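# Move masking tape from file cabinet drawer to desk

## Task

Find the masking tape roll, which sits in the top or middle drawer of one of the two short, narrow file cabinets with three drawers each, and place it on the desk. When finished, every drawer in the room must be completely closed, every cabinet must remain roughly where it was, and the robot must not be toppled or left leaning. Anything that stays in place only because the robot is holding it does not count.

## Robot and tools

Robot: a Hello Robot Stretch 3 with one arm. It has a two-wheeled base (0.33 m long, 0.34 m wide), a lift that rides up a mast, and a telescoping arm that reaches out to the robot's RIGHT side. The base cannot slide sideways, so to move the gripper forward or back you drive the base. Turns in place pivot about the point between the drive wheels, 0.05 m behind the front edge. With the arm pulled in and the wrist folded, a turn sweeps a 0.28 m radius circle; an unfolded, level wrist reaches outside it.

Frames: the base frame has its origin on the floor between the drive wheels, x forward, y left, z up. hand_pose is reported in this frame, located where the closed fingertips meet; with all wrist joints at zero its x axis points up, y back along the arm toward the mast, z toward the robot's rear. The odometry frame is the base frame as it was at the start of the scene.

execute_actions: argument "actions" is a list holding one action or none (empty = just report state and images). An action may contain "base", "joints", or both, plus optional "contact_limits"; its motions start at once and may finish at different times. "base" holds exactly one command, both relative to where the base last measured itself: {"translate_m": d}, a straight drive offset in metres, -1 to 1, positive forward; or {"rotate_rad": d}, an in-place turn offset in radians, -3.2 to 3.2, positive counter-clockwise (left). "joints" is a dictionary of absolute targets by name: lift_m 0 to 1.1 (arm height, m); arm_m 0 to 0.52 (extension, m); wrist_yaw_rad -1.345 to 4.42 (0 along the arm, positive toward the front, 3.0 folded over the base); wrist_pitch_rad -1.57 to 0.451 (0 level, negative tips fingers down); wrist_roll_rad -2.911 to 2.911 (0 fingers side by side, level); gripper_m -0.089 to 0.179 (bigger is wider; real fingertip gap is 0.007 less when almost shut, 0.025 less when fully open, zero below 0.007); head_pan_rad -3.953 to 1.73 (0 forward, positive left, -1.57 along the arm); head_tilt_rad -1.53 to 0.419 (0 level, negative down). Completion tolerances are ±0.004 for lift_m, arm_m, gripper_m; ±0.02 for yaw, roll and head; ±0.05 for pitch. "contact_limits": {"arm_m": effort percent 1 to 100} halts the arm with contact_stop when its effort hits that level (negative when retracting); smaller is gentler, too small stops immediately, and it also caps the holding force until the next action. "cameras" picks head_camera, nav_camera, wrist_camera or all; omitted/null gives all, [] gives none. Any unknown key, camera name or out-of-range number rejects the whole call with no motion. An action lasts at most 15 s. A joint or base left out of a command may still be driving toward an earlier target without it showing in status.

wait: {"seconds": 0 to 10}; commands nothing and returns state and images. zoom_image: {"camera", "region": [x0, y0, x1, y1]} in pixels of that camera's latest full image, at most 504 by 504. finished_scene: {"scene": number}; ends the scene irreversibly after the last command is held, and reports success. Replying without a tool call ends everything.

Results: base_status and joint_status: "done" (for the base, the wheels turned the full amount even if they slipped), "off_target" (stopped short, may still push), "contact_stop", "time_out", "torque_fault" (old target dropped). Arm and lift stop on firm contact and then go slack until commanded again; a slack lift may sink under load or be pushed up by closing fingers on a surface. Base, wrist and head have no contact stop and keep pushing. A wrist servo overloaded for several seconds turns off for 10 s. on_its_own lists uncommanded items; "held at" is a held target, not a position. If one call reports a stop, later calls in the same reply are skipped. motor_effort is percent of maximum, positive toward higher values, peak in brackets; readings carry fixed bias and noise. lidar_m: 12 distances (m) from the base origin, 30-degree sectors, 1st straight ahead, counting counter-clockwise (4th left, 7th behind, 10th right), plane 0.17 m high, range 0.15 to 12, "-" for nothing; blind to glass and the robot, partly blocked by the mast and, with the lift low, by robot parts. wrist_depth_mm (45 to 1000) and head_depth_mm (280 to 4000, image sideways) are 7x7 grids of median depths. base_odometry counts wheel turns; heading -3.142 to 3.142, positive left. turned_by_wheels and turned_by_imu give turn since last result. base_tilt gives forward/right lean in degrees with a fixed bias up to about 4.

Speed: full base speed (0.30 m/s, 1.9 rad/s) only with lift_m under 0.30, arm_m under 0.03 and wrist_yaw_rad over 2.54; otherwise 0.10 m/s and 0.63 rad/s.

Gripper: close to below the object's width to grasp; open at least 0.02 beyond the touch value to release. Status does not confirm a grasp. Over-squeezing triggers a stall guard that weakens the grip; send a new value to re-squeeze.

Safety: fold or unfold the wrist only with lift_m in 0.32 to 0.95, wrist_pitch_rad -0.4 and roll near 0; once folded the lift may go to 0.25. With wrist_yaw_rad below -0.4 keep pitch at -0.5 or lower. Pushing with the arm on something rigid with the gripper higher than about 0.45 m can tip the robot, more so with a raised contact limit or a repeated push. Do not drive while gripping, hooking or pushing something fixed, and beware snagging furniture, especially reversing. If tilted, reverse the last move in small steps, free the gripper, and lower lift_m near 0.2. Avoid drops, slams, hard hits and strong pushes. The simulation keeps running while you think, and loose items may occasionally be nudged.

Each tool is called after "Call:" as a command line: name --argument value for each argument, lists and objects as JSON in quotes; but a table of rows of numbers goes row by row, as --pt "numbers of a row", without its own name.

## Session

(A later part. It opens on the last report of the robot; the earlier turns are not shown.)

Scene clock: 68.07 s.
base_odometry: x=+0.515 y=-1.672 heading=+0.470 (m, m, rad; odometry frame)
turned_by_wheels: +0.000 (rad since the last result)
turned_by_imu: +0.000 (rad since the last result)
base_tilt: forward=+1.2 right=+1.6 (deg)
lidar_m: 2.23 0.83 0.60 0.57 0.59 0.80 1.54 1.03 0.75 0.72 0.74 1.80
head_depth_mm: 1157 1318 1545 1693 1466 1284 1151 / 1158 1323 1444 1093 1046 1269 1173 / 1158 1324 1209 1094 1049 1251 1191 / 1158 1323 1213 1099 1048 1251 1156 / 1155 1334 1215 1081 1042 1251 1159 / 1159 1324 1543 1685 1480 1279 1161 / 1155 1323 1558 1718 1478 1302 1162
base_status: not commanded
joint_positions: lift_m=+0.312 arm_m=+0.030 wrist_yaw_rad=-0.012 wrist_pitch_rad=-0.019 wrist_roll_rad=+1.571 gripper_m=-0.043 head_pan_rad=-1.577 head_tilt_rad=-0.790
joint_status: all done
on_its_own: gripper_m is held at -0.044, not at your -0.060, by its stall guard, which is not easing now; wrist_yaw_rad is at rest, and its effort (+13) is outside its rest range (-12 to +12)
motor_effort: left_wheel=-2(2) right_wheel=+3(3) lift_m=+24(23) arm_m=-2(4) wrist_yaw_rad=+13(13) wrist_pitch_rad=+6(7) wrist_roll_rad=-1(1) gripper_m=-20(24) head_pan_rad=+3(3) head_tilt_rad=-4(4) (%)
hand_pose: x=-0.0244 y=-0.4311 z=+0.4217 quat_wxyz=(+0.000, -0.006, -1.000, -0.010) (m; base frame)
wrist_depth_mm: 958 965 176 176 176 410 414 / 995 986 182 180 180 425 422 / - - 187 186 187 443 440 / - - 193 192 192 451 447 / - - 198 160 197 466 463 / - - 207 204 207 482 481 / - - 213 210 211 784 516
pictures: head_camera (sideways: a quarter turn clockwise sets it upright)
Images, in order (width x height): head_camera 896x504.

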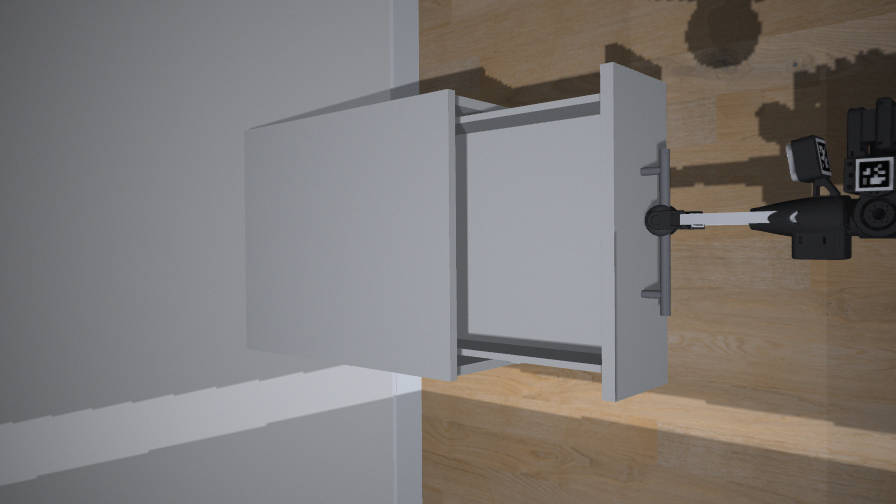

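Call:
execute_actions --actions '[{"joints":{"arm_m":0.289}}]' --cameras '[]'

Call:
execute_actions --actions '[{"joints":{"gripper_m":0.07}}]' --cameras '[]'

Call:
execute_actions --actions '[{"joints":{"arm_m":0.2}}]' --cameras '[]'

Call:
execute_actions --actions '[{"joints":{"lift_m":0.15}}]' --cameras '["wrist_camera"]'

Call:
execute_actions --actions '[{"joints":{"arm_m":0.285}}]' --cameras '["wrist_camera"]'

Call:
execute_actions --actions '[{"joints":{"gripper_m":-0.06}}]' --cameras '[]'

Call:
execute_actions --actions '[{"joints":{"arm_m":0.03}}]' --cameras '["head_camera"]'

Scene clock: 71.63 s.
base_odometry: x=+0.515 y=-1.672 heading=+0.470 (m, m, rad; odometry frame)
turned_by_wheels: +0.000 (rad since the last result)
turned_by_imu: +0.001 (rad since the last result)
base_tilt: forward=+1.2 right=+1.8 (deg)
lidar_m: 2.23 0.82 0.59 0.57 0.59 0.80 1.54 1.03 0.75 0.72 0.74 1.79
head_depth_mm: 1159 1325 1552 1696 1465 1292 1149 / 1151 1330 1447 1096 1422 1289 1158 / 1155 1324 1212 1062 1197 1277 1157 / 1161 1320 1214 1061 1191 1301 1150 / 1151 1329 1213 1071 1285 1297 1155 / 1155 1323 1548 1677 1480 1303 1155 / 1153 1328 1552 1719 1477 1300 1159
base_status: not commanded
joint_positions: lift_m=+0.312 arm_m=+0.288 wrist_yaw_rad=-0.001 wrist_pitch_rad=-0.020 wrist_roll_rad=+1.571 gripper_m=-0.043 head_pan_rad=-1.577 head_tilt_rad=-0.790
joint_status: all done
on_its_own: gripper_m is held at -0.044, not at your -0.060, by its stall guard, which is not easing now
motor_effort: left_wheel=-2(3) right_wheel=+2(4) lift_m=+24(23) arm_m=+9(7) wrist_yaw_rad=+1(13) wrist_pitch_rad=+7(7) wrist_roll_rad=-1(1) gripper_m=-20(20) head_pan_rad=+3(3) head_tilt_rad=-4(4) (%)
hand_pose: x=-0.0215 y=-0.6888 z=+0.4214 quat_wxyz=(+0.000, +0.000, -1.000, -0.010) (m; base frame)
wrist_depth_mm: 701 686 173 173 173 173 173 / 723 725 179 177 179 178 178 / 743 741 184 183 184 184 184 / 770 778 190 189 190 189 189 / 789 803 197 157 196 197 194 / 820 832 203 204 203 203 201 / 853 865 210 208 209 210 207
pictures: none
No camera images: the call's "cameras" was empty. Leave "cameras" out to get every camera's image.

Scene clock: 73.27 s.
base_odometry: x=+0.515 y=-1.672 heading=+0.470 (m, m, rad; odometry frame)
turned_by_wheels: +0.000 (rad since the last result)
turned_by_imu: +0.000 (rad since the last result)
base_tilt: forward=+1.1 right=+1.7 (deg)
lidar_m: 2.23 0.82 0.60 0.57 0.59 0.80 1.54 1.03 0.75 0.72 0.74 1.80
head_depth_mm: 1158 1325 1547 1704 1465 1289 1151 / 1158 1322 1451 1089 1416 1285 1161 / 1158 1323 1213 1065 1190 1269 1155 / 1156 1325 1219 1066 1193 1296 1150 / 1152 1324 1222 1070 1284 1300 1161 / 1161 1323 1552 1687 1481 1299 1161 / 1155 1327 1553 1721 1481 1301 1163
base_status: not commanded
joint_positions: lift_m=+0.312 arm_m=+0.289 wrist_yaw_rad=-0.001 wrist_pitch_rad=-0.019 wrist_roll_rad=+1.571 gripper_m=+0.070 head_pan_rad=-1.577 head_tilt_rad=-0.790
joint_status: all done
motor_effort: left_wheel=-2(2) right_wheel=+2(1) lift_m=+24(23) arm_m=+5(9) wrist_yaw_rad=+1(2) wrist_pitch_rad=+7(7) wrist_roll_rad=-1(1) gripper_m=+0(85) head_pan_rad=+3(4) head_tilt_rad=-5(5) (%)
hand_pose: x=-0.0215 y=-0.6893 z=+0.4215 quat_wxyz=(+0.000, +0.000, -1.000, -0.010) (m; base frame)
wrist_depth_mm: 709 690 173 172 173 172 171 / 723 717 178 177 177 177 177 / 753 737 183 182 183 183 182 / 774 774 188 188 188 189 188 / 800 783 194 194 193 194 193 / 817 838 203 200 204 202 199 / 848 857 209 208 210 208 206
pictures: none
No camera images: the call's "cameras" was empty. Leave "cameras" out to get every camera's image.

Scene clock: 75.13 s.
base_odometry: x=+0.515 y=-1.672 heading=+0.470 (m, m, rad; odometry frame)
turned_by_wheels: +0.000 (rad since the last result)
turned_by_imu: +0.000 (rad since the last result)
base_tilt: forward=+1.2 right=+1.8 (deg)
lidar_m: 2.23 0.83 0.60 0.57 0.59 0.80 1.54 1.03 0.75 0.72 0.74 1.80
head_depth_mm: 1154 1325 1554 1707 1467 1293 1150 / 1152 1321 1443 1089 1414 1305 1159 / 1157 1319 1217 1064 1285 - 1153 / 1153 1322 1212 1065 1282 1283 1155 / 1155 1323 1217 1068 1282 1300 1154 / 1154 1321 1548 1681 1476 1297 1157 / 1160 1322 1554 1712 1485 1298 1165
base_status: not commanded
joint_positions: lift_m=+0.312 arm_m=+0.200 wrist_yaw_rad=-0.001 wrist_pitch_rad=-0.019 wrist_roll_rad=+1.571 gripper_m=+0.070 head_pan_rad=-1.577 head_tilt_rad=-0.790
joint_status: all done
motor_effort: left_wheel=-2(2) right_wheel=+1(1) lift_m=+24(24) arm_m=-2(6) wrist_yaw_rad=+1(1) wrist_pitch_rad=+7(7) wrist_roll_rad=-1(1) gripper_m=+1(1) head_pan_rad=+3(3) head_tilt_rad=-4(5) (%)
hand_pose: x=-0.0215 y=-0.6010 z=+0.4215 quat_wxyz=(+0.000, +0.000, -1.000, -0.010) (m; base frame)
wrist_depth_mm: 786 796 255 255 253 254 254 / 815 799 264 261 264 261 261 / 825 835 273 267 268 268 269 / 864 868 281 279 280 279 280 / 884 903 873 289 286 286 288 / 915 914 298 297 300 296 296 / 966 957 315 308 307 308 308
pictures: none
No camera images: the call's "cameras" was empty. Leave "cameras" out to get every camera's image.

Scene clock: 77.43 s.
base_odometry: x=+0.515 y=-1.672 heading=+0.470 (m, m, rad; odometry frame)
turned_by_wheels: +0.000 (rad since the last result)
turned_by_imu: +0.000 (rad since the last result)
base_tilt: forward=+1.1 right=+1.6 (deg)
lidar_m: 2.23 0.82 0.60 0.57 0.59 0.80 1.54 1.03 0.75 0.72 0.74 1.79
head_depth_mm: 1155 1330 1552 1700 1464 1293 1154 / 1155 1325 1442 1092 1417 1286 1145 / 1156 1329 1213 1059 1282 1339 1135 / 1156 1324 1221 1065 1280 1326 1151 / 1157 1325 1214 1069 1284 1299 1158 / 1154 1323 1547 1682 1481 1296 1158 / 1159 1327 1543 1715 1482 1298 1164
base_status: not commanded
joint_positions: lift_m=+0.150 arm_m=+0.200 wrist_yaw_rad=-0.001 wrist_pitch_rad=-0.019 wrist_roll_rad=+1.571 gripper_m=+0.070 head_pan_rad=-1.577 head_tilt_rad=-0.790
joint_status: all done
motor_effort: left_wheel=-2(2) right_wheel=+1(1) lift_m=+23(24) arm_m=-2(2) wrist_yaw_rad=+1(0) wrist_pitch_rad=+7(6) wrist_roll_rad=-1(1) gripper_m=+1(1) head_pan_rad=+3(4) head_tilt_rad=-5(5) (%)
hand_pose: x=-0.0215 y=-0.6010 z=+0.2595 quat_wxyz=(+0.000, +0.000, -1.000, -0.010) (m; base frame)
wrist_depth_mm: 255 255 256 255 254 254 257 / 263 263 263 261 262 261 265 / 272 269 269 268 270 267 273 / 280 280 278 277 279 277 282 / 290 286 287 288 286 286 291 / 301 296 300 297 300 293 299 / 952 308 309 309 309 308 309
pictures: wrist_camera
Images, in order (width x height): wrist_camera 644x364.

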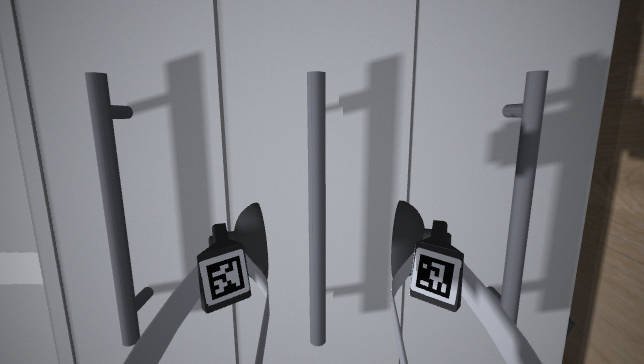

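Scene clock: 79.27 s.
base_odometry: x=+0.515 y=-1.672 heading=+0.470 (m, m, rad; odometry frame)
turned_by_wheels: +0.000 (rad since the last result)
turned_by_imu: +0.000 (rad since the last result)
base_tilt: forward=+1.1 right=+1.8 (deg)
lidar_m: 2.23 0.83 0.60 0.57 0.59 0.80 1.54 1.03 0.75 0.72 0.74 1.80
head_depth_mm: 1153 1317 1554 1699 1468 1286 1153 / 1163 1327 1443 1096 1410 1295 1149 / 1155 1323 1213 1059 1285 - 1149 / 1156 1327 1214 1062 1281 1276 1155 / 1153 1332 1214 1070 1282 1294 1155 / 1161 1322 1559 1677 1476 1299 1157 / 1156 1324 1566 1729 1479 1302 1162
base_status: not commanded
joint_positions: lift_m=+0.150 arm_m=+0.285 wrist_yaw_rad=-0.001 wrist_pitch_rad=-0.019 wrist_roll_rad=+1.571 gripper_m=+0.070 head_pan_rad=-1.577 head_tilt_rad=-0.790
joint_status: all done
motor_effort: left_wheel=-2(2) right_wheel=+1(1) lift_m=+23(24) arm_m=+4(6) wrist_yaw_rad=+1(1) wrist_pitch_rad=+6(6) wrist_roll_rad=-1(1) gripper_m=+1(1) head_pan_rad=+4(3) head_tilt_rad=-6(5) (%)
hand_pose: x=-0.0215 y=-0.6853 z=+0.2595 quat_wxyz=(+0.000, +0.000, -1.000, -0.010) (m; base frame)
wrist_depth_mm: 177 176 177 176 176 175 176 / 182 182 182 181 181 182 181 / 187 187 187 186 186 187 186 / 193 193 193 191 192 193 192 / 200 199 198 198 197 199 197 / 206 206 208 204 208 206 203 / 213 213 214 213 213 213 210
pictures: wrist_camera
Images, in order (width x height): wrist_camera 644x364.

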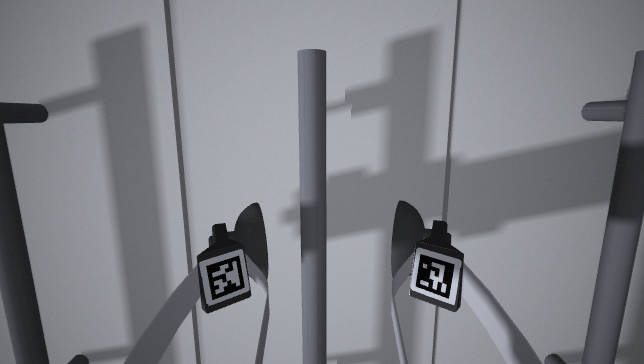

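Scene clock: 81.07 s.
base_odometry: x=+0.515 y=-1.672 heading=+0.470 (m, m, rad; odometry frame)
turned_by_wheels: +0.000 (rad since the last result)
turned_by_imu: +0.000 (rad since the last result)
base_tilt: forward=+1.0 right=+1.8 (deg)
lidar_m: 2.22 0.83 0.60 0.57 0.59 0.80 1.54 1.03 0.75 0.72 0.74 1.80
head_depth_mm: 1160 1323 1549 1701 1467 1287 1149 / 1157 1327 1440 1093 1408 1293 1150 / 1153 1326 1213 1064 1280 - 1156 / 1161 1330 1213 1062 1276 1278 1155 / 1161 1321 1218 1072 1284 1292 1154 / 1157 1327 1554 1672 1480 1297 1153 / 1153 1319 1551 1711 1481 1302 1156
base_status: not commanded
joint_positions: lift_m=+0.150 arm_m=+0.285 wrist_yaw_rad=-0.001 wrist_pitch_rad=+0.000 wrist_roll_rad=+1.571 gripper_m=-0.059 head_pan_rad=-1.577 head_tilt_rad=-0.790
joint_status: all done
motor_effort: left_wheel=-2(2) right_wheel=+1(1) lift_m=+23(24) arm_m=+4(4) wrist_yaw_rad=+1(2) wrist_pitch_rad=+0(7) wrist_roll_rad=-1(1) gripper_m=-27(100) head_pan_rad=+3(4) head_tilt_rad=-5(5) (%)
hand_pose: x=-0.0215 y=-0.6859 z=+0.2645 quat_wxyz=(+0.000, +0.000, -1.000, +0.000) (m; base frame)
wrist_depth_mm: 179 178 177 175 174 174 173 / 184 183 182 180 180 179 177 / 190 189 187 186 185 185 182 / 196 195 194 192 191 190 188 / 203 202 200 - 197 196 193 / 208 209 208 206 204 203 199 / 214 216 214 212 212 209 206
pictures: none
No camera images: the call's "cameras" was empty. Leave "cameras" out to get every camera's image.

Scene clock: 84.17 s.
base_odometry: x=+0.515 y=-1.672 heading=+0.470 (m, m, rad; odometry frame)
turned_by_wheels: +0.000 (rad since the last result)
turned_by_imu: +0.001 (rad since the last result)
base_tilt: forward=+1.2 right=+1.7 (deg)
lidar_m: 2.23 0.83 0.60 0.57 0.59 0.80 1.54 1.03 0.75 0.72 0.74 1.80
head_depth_mm: 1155 1326 1549 1707 1464 1286 1153 / 1156 1326 1451 1093 1419 1297 1147 / 1157 1318 1207 1064 1279 1299 1170 / 1156 1327 1207 1060 1285 1295 1177 / 1159 1323 1217 1070 1281 1294 1156 / 1153 1333 1552 1672 1477 1300 1158 / 1160 1324 1554 1713 1490 1304 1159
base_status: not commanded
joint_positions: lift_m=+0.150 arm_m=+0.030 wrist_yaw_rad=-0.001 wrist_pitch_rad=-0.018 wrist_roll_rad=+1.571 gripper_m=-0.056 head_pan_rad=-1.577 head_tilt_rad=-0.790
joint_status: all done
motor_effort: left_wheel=-1(2) right_wheel=+0(2) lift_m=+24(24) arm_m=-2(5) wrist_yaw_rad=+0(2) wrist_pitch_rad=+6(7) wrist_roll_rad=-1(1) gripper_m=-20(28) head_pan_rad=+3(3) head_tilt_rad=-5(5) (%)
hand_pose: x=-0.0215 y=-0.4311 z=+0.2598 quat_wxyz=(+0.000, +0.000, -1.000, -0.009) (m; base frame)
wrist_depth_mm: 946 416 413 413 414 413 322 / 982 430 424 426 426 430 321 / - 445 441 435 437 439 321 / - - 451 447 451 448 322 / - - 466 - 465 463 320 / - - 483 - 480 479 320 / - - - - - 484 322
pictures: head_camera (sideways: a quarter turn clockwise sets it upright)
Images, in order (width x height): head_camera 896x504.

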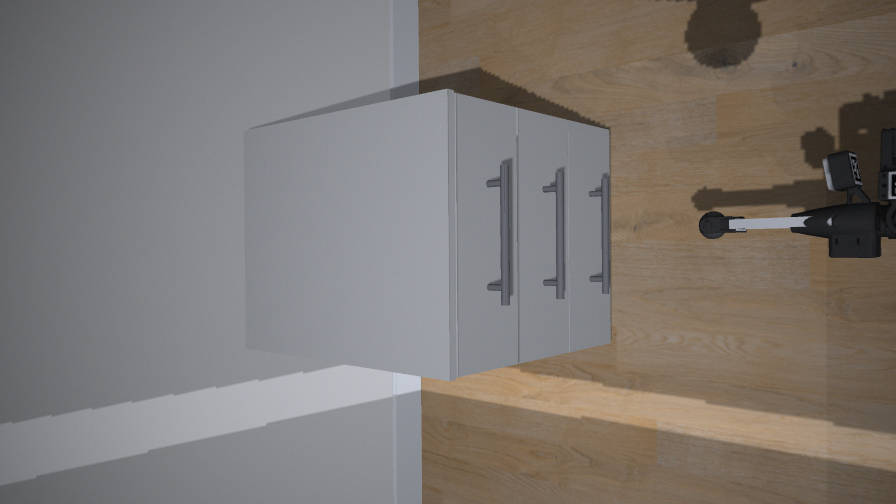

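Call:
execute_actions --actions '[{"joints":{"gripper_m":0.07,"arm_m":0.285,"lift_m":0.157}}]' --cameras '[]'

Call:
execute_actions --actions '[{"joints":{"gripper_m":-0.075}}]' --cameras '[]'

Call:
execute_actions --actions '[{"joints":{"arm_m":0.25}}]' --cameras '[]'

Call:
execute_actions --actions '[{"joints":{"arm_m":0.03}}]' --cameras '["head_camera"]'

Scene clock: 87.60 s.
base_odometry: x=+0.515 y=-1.672 heading=+0.470 (m, m, rad; odometry frame)
turned_by_wheels: +0.000 (rad since the last result)
turned_by_imu: +0.001 (rad since the last result)
base_tilt: forward=+1.1 right=+1.8 (deg)
lidar_m: 2.23 0.83 0.60 0.57 0.59 0.80 1.54 1.03 0.75 0.72 0.74 1.80
head_depth_mm: 1159 1327 1559 1710 1466 1289 1151 / 1156 1324 1444 1092 1417 1287 1155 / 1158 1327 1211 1062 1283 - 1156 / 1157 1329 1212 1064 1286 1270 1158 / 1158 1328 1211 1070 1277 1299 1159 / 1164 1328 1555 1669 1481 1296 1159 / 1157 1330 1556 1716 1477 1295 1160
base_status: not commanded
joint_positions: lift_m=+0.157 arm_m=+0.285 wrist_yaw_rad=-0.001 wrist_pitch_rad=-0.018 wrist_roll_rad=+1.571 gripper_m=+0.070 head_pan_rad=-1.577 head_tilt_rad=-0.790
joint_status: all done
motor_effort: left_wheel=-1(2) right_wheel=+1(0) lift_m=+29(30) arm_m=+5(8) wrist_yaw_rad=+0(1) wrist_pitch_rad=+6(6) wrist_roll_rad=-1(1) gripper_m=+1(87) head_pan_rad=+4(4) head_tilt_rad=-5(5) (%)
hand_pose: x=-0.0215 y=-0.6854 z=+0.2665 quat_wxyz=(+0.000, +0.000, -1.000, -0.010) (m; base frame)
wrist_depth_mm: 177 176 176 176 176 176 176 / 182 181 182 180 181 181 181 / 187 187 188 185 186 186 187 / 193 194 193 192 193 193 191 / 200 199 198 197 197 200 196 / 205 206 208 205 207 205 202 / 212 214 213 212 214 213 211
pictures: none
No camera images: the call's "cameras" was empty. Leave "cameras" out to get every camera's image.

Scene clock: 89.53 s.
base_odometry: x=+0.515 y=-1.672 heading=+0.470 (m, m, rad; odometry frame)
turned_by_wheels: +0.000 (rad since the last result)
turned_by_imu: +0.000 (rad since the last result)
base_tilt: forward=+1.2 right=+1.8 (deg)
lidar_m: 2.23 0.83 0.60 0.57 0.59 0.80 1.54 1.03 0.75 0.72 0.74 1.79
head_depth_mm: 1154 1320 1546 1698 1464 1292 1153 / 1154 1328 1443 1093 1415 1295 1153 / 1160 1327 1215 1059 1285 - 1154 / 1155 1327 1216 1064 1285 1275 1150 / 1156 1324 1217 1070 1281 1297 1154 / 1156 1327 1563 1675 1472 1299 1162 / 1155 1326 1547 1730 1485 1304 1160
base_status: not commanded
joint_positions: lift_m=+0.157 arm_m=+0.285 wrist_yaw_rad=-0.001 wrist_pitch_rad=-0.018 wrist_roll_rad=+1.571 gripper_m=-0.073 head_pan_rad=-1.577 head_tilt_rad=-0.790
joint_status: all done
motor_effort: left_wheel=-1(1) right_wheel=+0(0) lift_m=+29(29) arm_m=+5(4) wrist_yaw_rad=+0(1) wrist_pitch_rad=+6(6) wrist_roll_rad=-1(1) gripper_m=-31(100) head_pan_rad=+3(3) head_tilt_rad=-5(5) (%)
hand_pose: x=-0.0215 y=-0.6854 z=+0.2666 quat_wxyz=(+0.000, +0.000, -1.000, -0.009) (m; base frame)
wrist_depth_mm: 177 176 176 176 176 176 176 / 182 182 181 180 182 181 181 / 188 187 187 186 187 186 186 / 193 194 193 192 192 193 192 / 200 199 199 160 198 199 198 / 205 205 207 208 207 206 203 / 212 214 213 213 212 213 211
pictures: none
No camera images: the call's "cameras" was empty. Leave "cameras" out to get every camera's image.

Scene clock: 90.83 s.
base_odometry: x=+0.515 y=-1.672 heading=+0.470 (m, m, rad; odometry frame)
turned_by_wheels: +0.000 (rad since the last result)
turned_by_imu: +0.000 (rad since the last result)
base_tilt: forward=+1.2 right=+1.8 (deg)
lidar_m: 2.23 0.83 0.60 0.57 0.59 0.80 1.54 1.03 0.75 0.72 0.74 1.80
head_depth_mm: 1157 1322 1551 1706 1465 1289 1152 / 1155 1317 1446 1093 1420 1296 1152 / 1157 1324 1212 1061 1300 1369 1152 / 1157 1329 1213 1059 1307 1273 1156 / 1160 1325 1216 1070 1303 1297 1156 / 1153 1323 1559 1688 1479 1301 1161 / 1157 1325 1546 1711 1481 1291 1160
base_status: not commanded
joint_positions: lift_m=+0.157 arm_m=+0.250 wrist_yaw_rad=-0.002 wrist_pitch_rad=-0.017 wrist_roll_rad=+1.572 gripper_m=-0.067 head_pan_rad=-1.577 head_tilt_rad=-0.790
joint_status: all done
on_its_own: gripper_m is held at -0.068, not at your -0.075, by its stall guard, which is still easing
motor_effort: left_wheel=-1(1) right_wheel=+1(1) lift_m=+29(28) arm_m=-3(7) wrist_yaw_rad=+2(3) wrist_pitch_rad=+6(6) wrist_roll_rad=-1(1) gripper_m=-28(32) head_pan_rad=+3(3) head_tilt_rad=-5(5) (%)
hand_pose: x=-0.0218 y=-0.6513 z=+0.2668 quat_wxyz=(+0.000, -0.001, -1.000, -0.009) (m; base frame)
wrist_depth_mm: 208 208 178 177 177 207 207 / 214 216 182 181 183 213 212 / 196 222 188 186 188 219 218 / 226 228 194 193 193 228 225 / 235 235 201 - 200 235 232 / 243 244 208 208 208 244 239 / 252 252 215 214 214 250 248
pictures: none
No camera images: the call's "cameras" was empty. Leave "cameras" out to get every camera's image.

Scene clock: 93.70 s.
base_odometry: x=+0.515 y=-1.672 heading=+0.470 (m, m, rad; odometry frame)
turned_by_wheels: +0.000 (rad since the last result)
turned_by_imu: +0.000 (rad since the last result)
base_tilt: forward=+1.2 right=+1.7 (deg)
lidar_m: 2.23 0.83 0.60 0.57 0.59 0.80 1.54 1.03 0.75 0.72 0.74 1.80
head_depth_mm: 1155 1329 1549 1700 1466 1290 1153 / 1158 1328 1450 1092 1420 1233 1156 / 1153 1332 1218 1064 1224 1132 1184 / 1154 1324 1209 1065 1224 1133 1172 / 1158 1318 1222 1072 1205 1143 1160 / 1155 1329 1547 1684 1478 1272 1154 / 1159 1326 1561 1720 1478 1301 1159
base_status: not commanded
joint_positions: lift_m=+0.157 arm_m=+0.030 wrist_yaw_rad=-0.014 wrist_pitch_rad=-0.018 wrist_roll_rad=+1.572 gripper_m=-0.054 head_pan_rad=-1.577 head_tilt_rad=-0.790
joint_status: all done
on_its_own: gripper_m is held at -0.055, not at your -0.075, by its stall guard, which is still easing; wrist_yaw_rad is at rest, and its effort (+15) is outside its rest range (-12 to +12)
motor_effort: left_wheel=-2(2) right_wheel=+3(3) lift_m=+29(28) arm_m=-2(8) wrist_yaw_rad=+15(15) wrist_pitch_rad=+6(6) wrist_roll_rad=-1(1) gripper_m=-24(29) head_pan_rad=+3(3) head_tilt_rad=-5(4) (%)
hand_pose: x=-0.0250 y=-0.4311 z=+0.2666 quat_wxyz=(+0.000, -0.007, -1.000, -0.009) (m; base frame)
wrist_depth_mm: 945 935 178 178 177 419 331 / 983 432 183 183 182 428 327 / - 992 189 187 188 437 331 / - - 195 192 193 451 329 / - - 201 160 198 463 329 / - - 209 205 207 476 329 / - - 214 211 212 503 329
pictures: head_camera (sideways: a quarter turn clockwise sets it upright)
Images, in order (width x height): head_camera 896x504.

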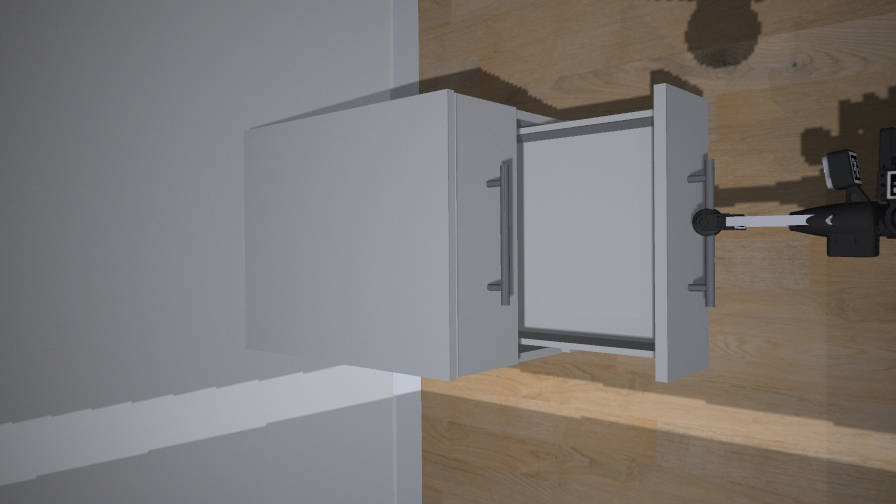

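Call:
execute_actions --actions '[{"joints":{"arm_m":0.29}}]' --cameras '[]'

Call:
execute_actions --actions '[{"joints":{"gripper_m":0.07}}]' --cameras '[]'

Call:
execute_actions --actions '[{"joints":{"arm_m":0.12}}]' --cameras '[]'

Call:
execute_actions --actions '[{"base":{"translate_m":-0.92},"joints":{"lift_m":0.33}}]' --cameras '["head_camera","wrist_camera"]'

Scene clock: 97.13 s.
base_odometry: x=+0.515 y=-1.672 heading=+0.470 (m, m, rad; odometry frame)
turned_by_wheels: +0.000 (rad since the last result)
turned_by_imu: +0.001 (rad since the last result)
base_tilt: forward=+1.1 right=+1.8 (deg)
lidar_m: 2.23 0.83 0.60 0.57 0.59 0.80 1.54 1.03 0.75 0.72 0.74 1.79
head_depth_mm: 1157 1325 1549 1697 1471 1290 1147 / 1156 1325 1447 1088 1412 1290 1154 / 1156 1323 1213 1063 1283 - 1155 / 1157 1321 1214 1066 1287 1273 1155 / 1158 1337 1214 1070 1287 1301 1159 / 1158 1325 1552 1677 1475 1307 1158 / 1158 1320 1549 1719 1477 1297 1162
base_status: not commanded
joint_positions: lift_m=+0.157 arm_m=+0.289 wrist_yaw_rad=-0.002 wrist_pitch_rad=-0.019 wrist_roll_rad=+1.572 gripper_m=-0.045 head_pan_rad=-1.577 head_tilt_rad=-0.790
joint_status: all done
on_its_own: gripper_m is held at -0.046, not at your -0.075, by its stall guard, which is not easing now
motor_effort: left_wheel=-2(2) right_wheel=+1(3) lift_m=+29(28) arm_m=+9(12) wrist_yaw_rad=+2(14) wrist_pitch_rad=+6(7) wrist_roll_rad=-1(1) gripper_m=-20(24) head_pan_rad=+3(4) head_tilt_rad=-5(4) (%)
hand_pose: x=-0.0218 y=-0.6898 z=+0.2664 quat_wxyz=(+0.000, -0.001, -1.000, -0.010) (m; base frame)
wrist_depth_mm: 174 174 174 174 173 173 173 / 179 178 179 177 178 178 178 / 184 185 184 182 184 184 183 / 190 190 189 189 189 189 189 / 196 196 195 158 195 195 194 / 203 203 202 203 203 202 200 / 208 209 210 208 209 209 206
pictures: none
No camera images: the call's "cameras" was empty. Leave "cameras" out to get every camera's image.

Scene clock: 98.77 s.
base_odometry: x=+0.515 y=-1.672 heading=+0.470 (m, m, rad; odometry frame)
turned_by_wheels: +0.000 (rad since the last result)
turned_by_imu: +0.000 (rad since the last result)
base_tilt: forward=+1.1 right=+1.7 (deg)
lidar_m: 2.23 0.82 0.60 0.57 0.59 0.80 1.54 1.03 0.75 0.72 0.74 1.79
head_depth_mm: 1158 1327 1551 1694 1468 1290 1154 / 1159 1327 1447 1093 1411 1293 1156 / 1154 1318 1212 1066 1286 - 1152 / 1158 1331 1214 1067 1282 1273 1154 / 1162 1321 1221 1070 1286 1290 1158 / 1161 1327 1557 1677 1474 1299 1156 / 1154 1323 1556 1724 1481 1297 1163
base_status: not commanded
joint_positions: lift_m=+0.157 arm_m=+0.290 wrist_yaw_rad=-0.002 wrist_pitch_rad=-0.019 wrist_roll_rad=+1.572 gripper_m=+0.070 head_pan_rad=-1.577 head_tilt_rad=-0.790
joint_status: all done
motor_effort: left_wheel=-2(2) right_wheel=+1(2) lift_m=+28(28) arm_m=+4(9) wrist_yaw_rad=+2(2) wrist_pitch_rad=+6(6) wrist_roll_rad=-1(1) gripper_m=+1(85) head_pan_rad=+3(3) head_tilt_rad=-5(5) (%)
hand_pose: x=-0.0218 y=-0.6903 z=+0.2664 quat_wxyz=(+0.000, -0.001, -1.000, -0.010) (m; base frame)
wrist_depth_mm: 173 173 173 172 172 173 172 / 178 178 177 176 178 177 177 / 184 183 184 183 183 183 183 / 189 190 189 188 189 189 188 / 195 195 194 194 194 194 193 / 203 202 203 200 202 200 200 / 207 209 210 208 209 209 206
pictures: none
No camera images: the call's "cameras" was empty. Leave "cameras" out to get every camera's image.

Scene clock: 101.27 s.
base_odometry: x=+0.515 y=-1.672 heading=+0.470 (m, m, rad; odometry frame)
turned_by_wheels: +0.000 (rad since the last result)
turned_by_imu: +0.000 (rad since the last result)
base_tilt: forward=+1.1 right=+1.7 (deg)
lidar_m: 2.23 0.83 0.60 0.57 0.59 0.80 1.54 1.03 0.75 0.72 0.74 1.80
head_depth_mm: 1154 1325 1550 1698 1472 1293 1154 / 1160 1323 1443 1091 1416 1293 1152 / 1156 1327 1217 1061 1283 1296 - / 1155 1322 1217 1065 1285 1298 1136 / 1158 1328 1222 1073 1287 1298 1155 / 1156 1328 1553 1680 1485 1296 1158 / 1153 1328 1556 1731 1476 1303 1159
base_status: not commanded
joint_positions: lift_m=+0.157 arm_m=+0.120 wrist_yaw_rad=-0.002 wrist_pitch_rad=-0.019 wrist_roll_rad=+1.572 gripper_m=+0.070 head_pan_rad=-1.577 head_tilt_rad=-0.790
joint_status: all done
motor_effort: left_wheel=-2(2) right_wheel=+1(2) lift_m=+29(29) arm_m=-2(2) wrist_yaw_rad=+2(2) wrist_pitch_rad=+6(7) wrist_roll_rad=-1(1) gripper_m=+0(0) head_pan_rad=+3(4) head_tilt_rad=-5(4) (%)
hand_pose: x=-0.0218 y=-0.5211 z=+0.2664 quat_wxyz=(+0.000, -0.001, -1.000, -0.010) (m; base frame)
wrist_depth_mm: 852 329 332 330 330 331 328 / 883 340 340 339 338 339 329 / 917 350 350 348 349 350 327 / 949 359 362 364 364 360 331 / 976 371 373 372 369 372 326 / - 388 389 389 387 390 328 / - - 401 404 400 408 330
pictures: none
No camera images: the call's "cameras" was empty. Leave "cameras" out to get every camera's image.

Scene clock: 111.70 s.
base_odometry: x=-0.305 y=-2.089 heading=+0.470 (m, m, rad; odometry frame)
turned_by_wheels: +0.000 (rad since the last result)
turned_by_imu: -0.003 (rad since the last result)
base_tilt: forward=+1.1 right=+1.7 (deg)
lidar_m: 3.16 0.81 0.58 0.56 0.58 0.65 0.62 0.64 0.87 0.73 0.75 1.03
head_depth_mm: 1168 1353 1570 1704 1460 1290 1154 / 1172 1340 1570 1670 1475 1292 1162 / 1170 1346 1211 1077 1320 1341 1118 / 1166 1348 1217 1075 1285 1321 1139 / 1174 1338 1217 1073 1311 1300 1158 / 1169 1337 1495 1140 1443 1298 1154 / 1170 1344 1565 1735 1482 1301 1155
base_status: done
joint_positions: lift_m=+0.330 arm_m=+0.120 wrist_yaw_rad=-0.002 wrist_pitch_rad=-0.019 wrist_roll_rad=+1.572 gripper_m=+0.070 head_pan_rad=-1.577 head_tilt_rad=-0.790
joint_status: all done
motor_effort: left_wheel=+0(5) right_wheel=+0(3) lift_m=+29(29) arm_m=-2(2) wrist_yaw_rad=+2(2) wrist_pitch_rad=+6(6) wrist_roll_rad=-1(1) gripper_m=+1(1) head_pan_rad=+4(4) head_tilt_rad=-4(6) (%)
hand_pose: x=-0.0218 y=-0.5211 z=+0.4394 quat_wxyz=(+0.000, -0.001, -1.000, -0.010) (m; base frame)
wrist_depth_mm: 889 878 871 352 352 350 351 / 893 888 901 361 361 356 359 / 932 935 927 371 365 364 368 / 956 963 937 380 378 379 378 / 971 - 984 389 389 388 389 / - - - 400 404 403 400 / - - - 411 412 413 410
pictures: head_camera (sideways: a quarter turn clockwise sets it upright), wrist_camera
Images, in order (width x height): head_camera 896x504, wrist_camera 644x364.

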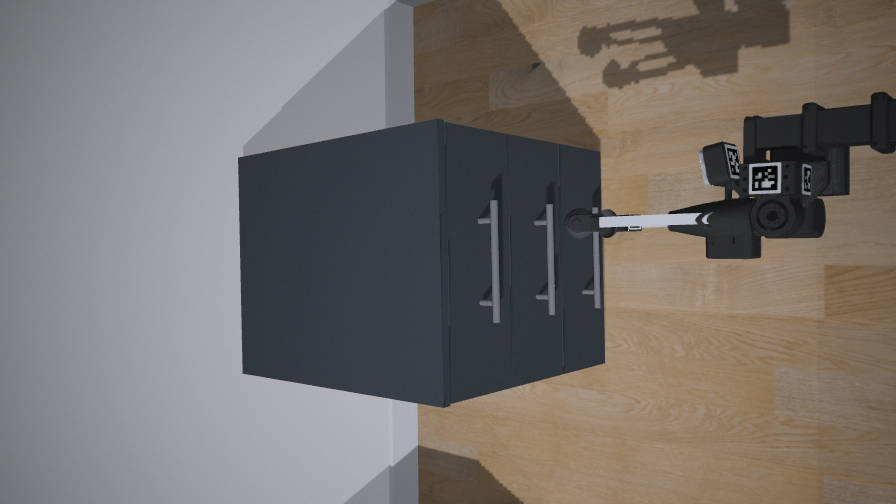

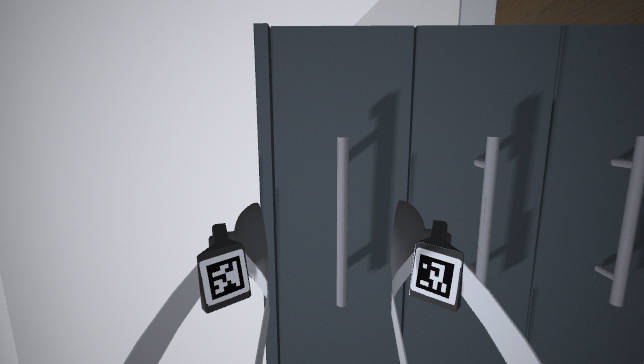

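Call:
execute_actions --actions '[{"base":{"rotate_rad":0.055},"joints":{"arm_m":0.29,"lift_m":0.312}}]' --cameras '["wrist_camera"]'

Scene clock: 114.43 s.
base_odometry: x=-0.305 y=-2.089 heading=+0.525 (m, m, rad; odometry frame)
turned_by_wheels: +0.055 (rad since the last result)
turned_by_imu: +0.056 (rad since the last result)
base_tilt: forward=+1.2 right=+1.7 (deg)
lidar_m: 1.90 0.76 0.57 0.56 0.58 0.64 0.62 0.65 0.76 0.73 0.76 1.08
head_depth_mm: 1151 1325 1545 1706 1465 1288 1148 / 1164 1327 1440 1094 1441 1294 1158 / 1163 1340 1215 1068 1254 1258 1154 / 1173 1344 1211 1076 1274 1295 1155 / 1176 1353 1214 1081 1327 1294 1161 / 1181 1368 1592 1678 1476 1299 1163 / 1193 1367 1614 1716 1480 1304 1156
base_status: done
joint_positions: lift_m=+0.312 arm_m=+0.290 wrist_yaw_rad=-0.001 wrist_pitch_rad=-0.019 wrist_roll_rad=+1.572 gripper_m=+0.070 head_pan_rad=-1.577 head_tilt_rad=-0.790
joint_status: all done
motor_effort: left_wheel=-2(7) right_wheel=+2(4) lift_m=+24(25) arm_m=+4(2) wrist_yaw_rad=+2(2) wrist_pitch_rad=+6(7) wrist_roll_rad=-1(1) gripper_m=+0(0) head_pan_rad=+3(3) head_tilt_rad=-5(4) (%)
hand_pose: x=-0.0216 y=-0.6903 z=+0.4216 quat_wxyz=(+0.000, -0.001, -1.000, -0.010) (m; base frame)
wrist_depth_mm: 701 694 183 183 184 183 182 / 745 729 189 188 190 189 189 / 752 756 196 194 196 196 193 / 808 798 204 202 203 203 202 / 819 828 211 210 209 211 209 / 880 866 223 218 221 221 217 / 898 899 231 228 228 231 225
pictures: wrist_camera
Images, in order (width x height): wrist_camera 644x364.

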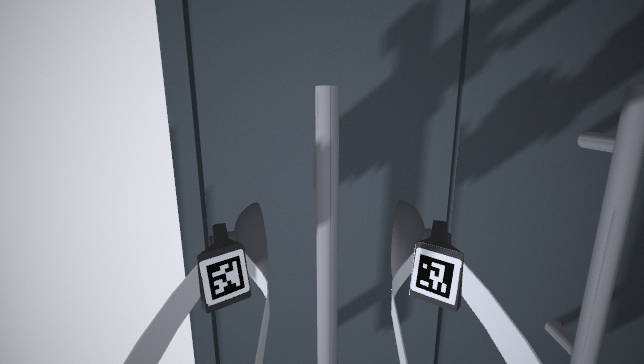

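Slightly over-rotated.

Call:
execute_actions --actions '[{"base":{"rotate_rad":-0.02},"joints":{"arm_m":0.302}}]' --cameras '[]'

Call:
execute_actions --actions '[{"joints":{"gripper_m":-0.075}}]' --cameras '[]'

Call:
execute_actions --actions '[{"joints":{"arm_m":0.265}}]' --cameras '[]'

Call:
execute_actions --actions '[{"joints":{"arm_m":0.04}}]' --cameras '["head_camera"]'

Scene clock: 115.63 s.
base_odometry: x=-0.305 y=-2.089 heading=+0.505 (m, m, rad; odometry frame)
turned_by_wheels: -0.020 (rad since the last result)
turned_by_imu: -0.020 (rad since the last result)
base_tilt: forward=+1.2 right=+1.8 (deg)
lidar_m: 2.04 0.78 0.58 0.56 0.58 0.64 0.62 0.65 0.90 0.73 0.76 1.06
head_depth_mm: 1163 1324 1558 1696 1471 1290 1152 / 1166 1335 1485 1588 1440 1286 1153 / 1167 1335 1213 1073 1219 1273 1158 / 1173 1346 1217 1074 1265 1294 1154 / 1175 1344 1216 1074 1323 1298 1158 / 1180 1349 1555 1637 1479 1297 1154 / 1183 1361 1582 1706 1481 1295 1162
base_status: done
joint_positions: lift_m=+0.312 arm_m=+0.302 wrist_yaw_rad=-0.001 wrist_pitch_rad=-0.019 wrist_roll_rad=+1.572 gripper_m=+0.070 head_pan_rad=-1.577 head_tilt_rad=-0.790
joint_status: all done
motor_effort: left_wheel=+0(2) right_wheel=+0(3) lift_m=+24(23) arm_m=+4(8) wrist_yaw_rad=+1(2) wrist_pitch_rad=+7(6) wrist_roll_rad=-1(1) gripper_m=+1(0) head_pan_rad=+3(4) head_tilt_rad=-4(4) (%)
hand_pose: x=-0.0216 y=-0.7023 z=+0.4216 quat_wxyz=(+0.000, -0.001, -1.000, -0.010) (m; base frame)
wrist_depth_mm: 697 686 174 174 174 174 173 / 718 714 179 179 179 179 179 / 751 736 186 185 185 186 185 / 785 780 192 191 192 191 190 / 805 803 198 198 197 198 198 / 833 837 208 205 207 205 203 / 860 865 214 212 214 213 211
pictures: none
No camera images: the call's "cameras" was empty. Leave "cameras" out to get every camera's image.

Scene clock: 117.57 s.
base_odometry: x=-0.305 y=-2.089 heading=+0.505 (m, m, rad; odometry frame)
turned_by_wheels: +0.000 (rad since the last result)
turned_by_imu: +0.000 (rad since the last result)
base_tilt: forward=+1.3 right=+1.7 (deg)
lidar_m: 2.05 0.78 0.58 0.56 0.58 0.64 0.62 0.65 0.90 0.73 0.76 1.06
head_depth_mm: 1161 1330 1554 1699 1471 1287 1154 / 1164 1332 1485 1590 1438 1296 1158 / 1173 1337 1209 1075 1221 1267 1150 / 1165 1344 1216 1076 1269 1300 1156 / 1172 1349 1220 1079 1316 1294 1156 / 1177 1360 1552 1652 1473 1299 1160 / 1181 1359 1593 1712 1479 1297 1156
base_status: not commanded
joint_positions: lift_m=+0.312 arm_m=+0.302 wrist_yaw_rad=-0.001 wrist_pitch_rad=-0.019 wrist_roll_rad=+1.572 gripper_m=-0.073 head_pan_rad=-1.577 head_tilt_rad=-0.790
joint_status: all done
motor_effort: left_wheel=-1(1) right_wheel=+0(0) lift_m=+24(23) arm_m=+5(4) wrist_yaw_rad=+1(1) wrist_pitch_rad=+7(6) wrist_roll_rad=-1(1) gripper_m=-31(100) head_pan_rad=+3(3) head_tilt_rad=-5(5) (%)
hand_pose: x=-0.0216 y=-0.7024 z=+0.4217 quat_wxyz=(+0.000, -0.001, -1.000, -0.010) (m; base frame)
wrist_depth_mm: 700 691 174 174 173 173 174 / 724 713 179 180 179 179 179 / 748 734 186 185 185 185 185 / 765 774 193 191 192 192 190 / 806 813 199 - 198 198 197 / 821 840 207 209 206 205 204 / 864 882 214 214 214 214 210
pictures: none
No camera images: the call's "cameras" was empty. Leave "cameras" out to get every camera's image.

Scene clock: 118.93 s.
base_odometry: x=-0.305 y=-2.089 heading=+0.505 (m, m, rad; odometry frame)
turned_by_wheels: +0.000 (rad since the last result)
turned_by_imu: +0.000 (rad since the last result)
base_tilt: forward=+1.1 right=+1.7 (deg)
lidar_m: 2.03 0.78 0.57 0.56 0.58 0.64 0.62 0.65 0.90 0.73 0.76 1.06
head_depth_mm: 1162 1324 1561 1704 1466 1292 1151 / 1166 1334 1489 1591 1447 1304 1166 / 1170 1339 1210 1075 1265 1250 1153 / 1175 1339 1206 1075 1285 1277 1159 / 1176 1346 1216 1078 1322 1296 1163 / 1177 1352 1552 1642 1474 1300 1157 / 1182 1357 1596 1708 1486 1301 1162
base_status: not commanded
joint_positions: lift_m=+0.312 arm_m=+0.265 wrist_yaw_rad=-0.001 wrist_pitch_rad=-0.018 wrist_roll_rad=+1.572 gripper_m=-0.067 head_pan_rad=-1.577 head_tilt_rad=-0.790
joint_status: all done
on_its_own: gripper_m is held at -0.068, not at your -0.075, by its stall guard, which is still easing
motor_effort: left_wheel=+0(0) right_wheel=-1(0) lift_m=+24(23) arm_m=-2(5) wrist_yaw_rad=+1(2) wrist_pitch_rad=+6(6) wrist_roll_rad=-1(1) gripper_m=-24(31) head_pan_rad=+3(3) head_tilt_rad=-5(5) (%)
hand_pose: x=-0.0216 y=-0.6661 z=+0.4220 quat_wxyz=(+0.000, -0.001, -1.000, -0.009) (m; base frame)
wrist_depth_mm: 741 743 209 207 207 208 207 / 753 757 215 215 214 214 214 / 781 783 222 221 220 221 220 / 813 813 232 227 229 228 227 / 840 843 238 - 238 236 234 / 878 881 248 - 246 246 242 / 900 914 260 255 256 256 253
pictures: none
No camera images: the call's "cameras" was empty. Leave "cameras" out to get every camera's image.

Scene clock: 121.83 s.
base_odometry: x=-0.305 y=-2.089 heading=+0.505 (m, m, rad; odometry frame)
turned_by_wheels: +0.000 (rad since the last result)
turned_by_imu: +0.000 (rad since the last result)
base_tilt: forward=+1.2 right=+1.7 (deg)
lidar_m: 2.04 0.78 0.57 0.56 0.58 0.64 0.62 0.65 0.90 0.74 0.76 1.06
head_depth_mm: 1159 1328 1550 1696 1468 1287 1150 / 1165 1329 1485 1591 1439 1295 1167 / 1171 1339 1217 1073 1309 1292 - / 1172 1343 1214 1076 1304 1299 1155 / 1174 1348 1209 1081 1317 1292 1158 / 1172 1347 1548 1646 1481 1294 1161 / 1186 1352 1596 1709 1475 1300 1158
base_status: not commanded
joint_positions: lift_m=+0.312 arm_m=+0.040 wrist_yaw_rad=-0.001 wrist_pitch_rad=-0.018 wrist_roll_rad=+1.572 gripper_m=-0.058 head_pan_rad=-1.577 head_tilt_rad=-0.790
joint_status: all done
on_its_own: gripper_m is held at -0.059, not at your -0.075, by its stall guard, which is not easing now
motor_effort: left_wheel=+0(0) right_wheel=+0(0) lift_m=+24(24) arm_m=-2(7) wrist_yaw_rad=+1(2) wrist_pitch_rad=+6(6) wrist_roll_rad=-1(1) gripper_m=-21(24) head_pan_rad=+3(4) head_tilt_rad=-5(5) (%)
hand_pose: x=-0.0216 y=-0.4411 z=+0.4218 quat_wxyz=(+0.000, -0.001, -1.000, -0.010) (m; base frame)
wrist_depth_mm: 941 925 942 422 419 419 419 / 978 977 962 430 430 431 430 / - - - 446 447 444 444 / - - - 462 456 455 454 / - - - - 472 472 475 / - - - - 495 491 493 / - - - - - 779 518
pictures: head_camera (sideways: a quarter turn clockwise sets it upright)
Images, in order (width x height): head_camera 896x504.

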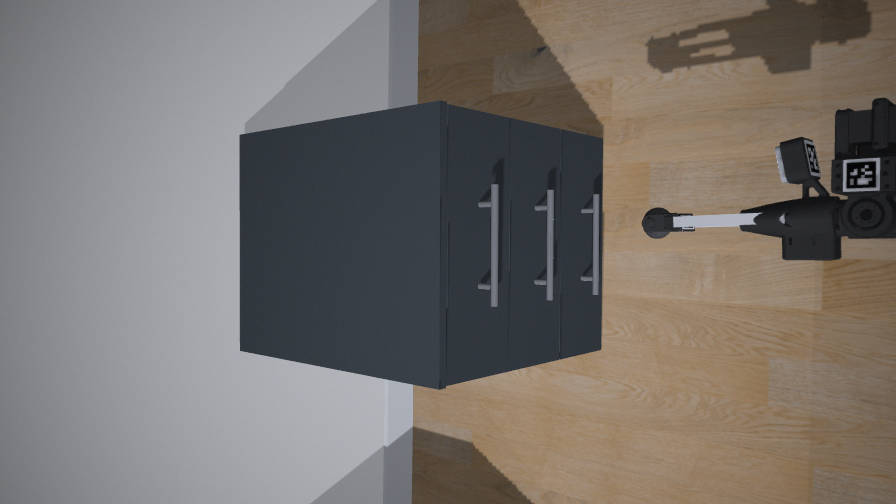

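Deeper, max squeeze, pull while squeezing.

Call:
execute_actions --actions '[{"joints":{"gripper_m":0.07,"arm_m":0.308}}]' --cameras '[]'

Call:
execute_actions --actions '[{"joints":{"gripper_m":-0.089}}]' --cameras '[]'

Call:
execute_actions --actions '[{"joints":{"arm_m":0.285}}]' --cameras '[]'

Call:
execute_actions --actions '[{"joints":{"arm_m":0.2}}]' --cameras '[]'

Scene clock: 125.47 s.
base_odometry: x=-0.305 y=-2.089 heading=+0.505 (m, m, rad; odometry frame)
turned_by_wheels: +0.000 (rad since the last result)
turned_by_imu: +0.001 (rad since the last result)
base_tilt: forward=+1.2 right=+1.8 (deg)
lidar_m: 2.04 0.78 0.58 0.56 0.58 0.64 0.62 0.65 0.90 0.73 0.76 1.06
head_depth_mm: 1164 1329 1552 1699 1471 1289 1151 / 1167 1332 1490 1587 1441 1292 1162 / 1172 1337 1211 1073 1222 1271 1151 / 1170 1342 1217 1073 1271 1299 1155 / 1176 1349 1215 1081 1320 1291 1155 / 1176 1354 1552 1638 1481 1301 1158 / 1182 1357 1595 1719 1486 1296 1159
base_status: not commanded
joint_positions: lift_m=+0.312 arm_m=+0.308 wrist_yaw_rad=-0.001 wrist_pitch_rad=-0.018 wrist_roll_rad=+1.572 gripper_m=+0.070 head_pan_rad=-1.577 head_tilt_rad=-0.790
joint_status: all done
motor_effort: left_wheel=+0(0) right_wheel=+0(0) lift_m=+24(23) arm_m=+5(12) wrist_yaw_rad=+2(2) wrist_pitch_rad=+6(6) wrist_roll_rad=-1(1) gripper_m=+0(85) head_pan_rad=+4(3) head_tilt_rad=-5(4) (%)
hand_pose: x=-0.0216 y=-0.7084 z=+0.4218 quat_wxyz=(+0.000, -0.001, -1.000, -0.010) (m; base frame)
wrist_depth_mm: 693 671 169 168 168 168 168 / 716 711 174 174 174 174 173 / 740 733 180 178 179 179 179 / 770 760 186 185 185 186 184 / 802 800 192 191 191 192 191 / 834 824 201 199 201 199 198 / 872 861 208 206 207 206 205
pictures: none
No camera images: the call's "cameras" was empty. Leave "cameras" out to get every camera's image.

Scene clock: 127.53 s.
base_odometry: x=-0.305 y=-2.089 heading=+0.505 (m, m, rad; odometry frame)
turned_by_wheels: +0.000 (rad since the last result)
turned_by_imu: +0.000 (rad since the last result)
base_tilt: forward=+1.1 right=+1.8 (deg)
lidar_m: 2.04 0.78 0.58 0.56 0.58 0.64 0.62 0.65 0.90 0.73 0.76 1.06
head_depth_mm: 1165 1329 1554 1697 1465 1287 1149 / 1166 1332 1495 1142 1441 1291 1161 / 1163 1337 1216 1073 1215 1270 1156 / 1169 1339 1215 1073 1268 1293 1152 / 1173 1350 1214 1077 1313 1297 1160 / 1173 1352 1556 1631 1481 1300 1158 / 1178 1357 1594 1721 1480 1301 1159
base_status: not commanded
joint_positions: lift_m=+0.312 arm_m=+0.308 wrist_yaw_rad=-0.001 wrist_pitch_rad=-0.018 wrist_roll_rad=+1.572 gripper_m=-0.087 head_pan_rad=-1.577 head_tilt_rad=-0.790
joint_status: all done
motor_effort: left_wheel=-1(0) right_wheel=+0(0) lift_m=+24(24) arm_m=+2(4) wrist_yaw_rad=+1(2) wrist_pitch_rad=+6(6) wrist_roll_rad=-1(1) gripper_m=-37(100) head_pan_rad=+4(3) head_tilt_rad=-6(4) (%)
hand_pose: x=-0.0216 y=-0.7086 z=+0.4219 quat_wxyz=(+0.000, +0.000, -1.000, -0.009) (m; base frame)
wrist_depth_mm: 693 680 167 167 167 168 168 / 713 701 173 172 173 173 173 / 747 725 178 178 178 179 178 / 755 753 186 184 185 185 185 / 797 802 192 155 191 192 191 / 836 814 198 200 197 199 198 / 862 862 207 204 205 207 202
pictures: none
No camera images: the call's "cameras" was empty. Leave "cameras" out to get every camera's image.

Scene clock: 128.63 s.
base_odometry: x=-0.305 y=-2.089 heading=+0.505 (m, m, rad; odometry frame)
turned_by_wheels: +0.000 (rad since the last result)
turned_by_imu: +0.000 (rad since the last result)
base_tilt: forward=+1.1 right=+1.8 (deg)
lidar_m: 2.04 0.78 0.58 0.56 0.58 0.64 0.62 0.65 0.90 0.73 0.76 1.06
head_depth_mm: 1165 1328 1551 1694 1466 1290 1147 / 1163 1332 1493 1132 1442 1296 1153 / 1162 1342 1210 1070 1253 1266 1157 / 1170 1341 1211 1069 1272 1282 1154 / 1174 1352 1213 1074 1325 1298 1159 / 1180 1352 1545 1634 1473 1298 1160 / 1185 1358 1593 1723 1480 1302 1158
base_status: not commanded
joint_positions: lift_m=+0.312 arm_m=+0.286 wrist_yaw_rad=-0.001 wrist_pitch_rad=-0.017 wrist_roll_rad=+1.572 gripper_m=-0.082 head_pan_rad=-1.577 head_tilt_rad=-0.790
joint_status: all done
on_its_own: gripper_m is held at -0.082, not at your -0.089, by its stall guard, which is still easing
motor_effort: left_wheel=+0(0) right_wheel=+0(0) lift_m=+24(23) arm_m=-3(7) wrist_yaw_rad=+1(1) wrist_pitch_rad=+6(5) wrist_roll_rad=-1(1) gripper_m=-9(36) head_pan_rad=+3(3) head_tilt_rad=-3(5) (%)
hand_pose: x=-0.0215 y=-0.6863 z=+0.4220 quat_wxyz=(+0.000, +0.000, -1.000, -0.009) (m; base frame)
wrist_depth_mm: 711 701 167 167 167 188 188 / 745 736 172 172 172 193 193 / 756 756 178 176 178 201 199 / 790 785 184 183 184 209 204 / 821 824 192 155 190 215 214 / 861 849 199 199 198 223 221 / 900 894 207 204 205 232 229
pictures: none
No camera images: the call's "cameras" was empty. Leave "cameras" out to get every camera's image.

Scene clock: 130.47 s.
base_odometry: x=-0.305 y=-2.089 heading=+0.505 (m, m, rad; odometry frame)
turned_by_wheels: +0.000 (rad since the last result)
turned_by_imu: +0.000 (rad since the last result)
base_tilt: forward=+1.1 right=+1.7 (deg)
lidar_m: 2.04 0.78 0.57 0.56 0.58 0.64 0.62 0.65 0.90 0.73 0.76 1.06
head_depth_mm: 1153 1328 1555 1701 1466 1290 1150 / 1162 1332 1483 1133 1416 1293 1167 / 1171 1331 1214 1091 1315 - 1153 / 1170 1342 1216 1094 1308 1271 1155 / 1173 1349 1215 1098 1318 1296 1156 / 1179 1356 1544 1645 1450 1300 1154 / 1179 1359 1597 1727 1484 1298 1160
base_status: not commanded
joint_positions: lift_m=+0.312 arm_m=+0.200 wrist_yaw_rad=-0.001 wrist_pitch_rad=-0.017 wrist_roll_rad=+1.572 gripper_m=-0.073 head_pan_rad=-1.577 head_tilt_rad=-0.790
joint_status: all done
on_its_own: gripper_m is held at -0.075, not at your -0.089, by its stall guard, which is still easing
motor_effort: left_wheel=+0(0) right_wheel=-1(1) lift_m=+24(24) arm_m=-2(5) wrist_yaw_rad=+0(1) wrist_pitch_rad=+6(6) wrist_roll_rad=-1(1) gripper_m=-31(34) head_pan_rad=+3(3) head_tilt_rad=-5(5) (%)
hand_pose: x=-0.0215 y=-0.6011 z=+0.4220 quat_wxyz=(+0.000, +0.000, -1.000, -0.009) (m; base frame)
wrist_depth_mm: 805 785 167 167 166 266 266 / 813 814 172 172 171 274 276 / 843 852 179 177 177 280 283 / 877 881 184 183 184 295 293 / 931 902 191 155 190 302 305 / 939 947 199 198 197 315 314 / - - 206 203 204 328 327
pictures: none
No camera images: the call's "cameras" was empty. Leave "cameras" out to get every camera's image.

Call:
execute_actions --actions '[{"joints":{"arm_m":0.05}}]' --cameras '["head_camera"]'

Scene clock: 132.97 s.
base_odometry: x=-0.305 y=-2.089 heading=+0.505 (m, m, rad; odometry frame)
turned_by_wheels: +0.000 (rad since the last result)
turned_by_imu: +0.000 (rad since the last result)
base_tilt: forward=+1.1 right=+1.7 (deg)
lidar_m: 2.05 0.78 0.58 0.56 0.58 0.64 0.62 0.65 0.90 0.73 0.76 1.06
head_depth_mm: 1164 1324 1562 1694 1466 1290 1150 / 1163 1333 1489 1601 1064 1274 1169 / 1168 1339 1209 1096 1044 1271 - / 1176 1337 1213 1096 1050 1264 1153 / 1178 1343 1221 1099 1048 1280 1154 / 1179 1347 1548 1648 1400 1276 1161 / 1176 1358 1586 1725 1487 1299 1157
base_status: not commanded
joint_positions: lift_m=+0.312 arm_m=+0.050 wrist_yaw_rad=-0.001 wrist_pitch_rad=-0.019 wrist_roll_rad=+1.572 gripper_m=-0.060 head_pan_rad=-1.577 head_tilt_rad=-0.790
joint_status: all done
on_its_own: gripper_m is held at -0.061, not at your -0.089, by its stall guard, which is still easing
motor_effort: left_wheel=+0(0) right_wheel=+0(1) lift_m=+24(24) arm_m=-2(0) wrist_yaw_rad=+2(0) wrist_pitch_rad=+6(6) wrist_roll_rad=-1(1) gripper_m=-25(31) head_pan_rad=+3(3) head_tilt_rad=-5(4) (%)
hand_pose: x=-0.0215 y=-0.4511 z=+0.4217 quat_wxyz=(+0.000, +0.000, -1.000, -0.010) (m; base frame)
wrist_depth_mm: 939 941 167 167 167 404 408 / 977 982 173 172 172 418 417 / - 978 178 176 178 433 440 / - - 185 183 184 449 452 / - - 191 155 190 467 469 / - - 199 198 198 487 484 / - - 208 204 206 725 510
pictures: head_camera (sideways: a quarter turn clockwise sets it upright)
Images, in order (width x height): head_camera 896x504.

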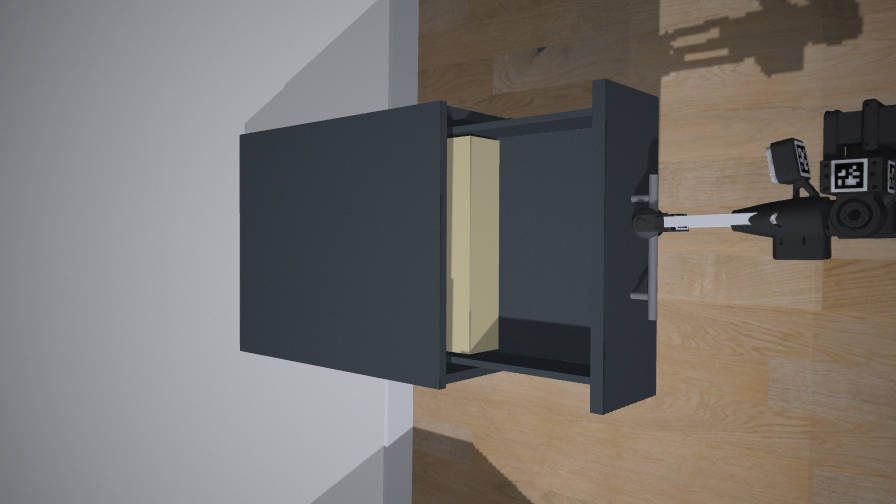

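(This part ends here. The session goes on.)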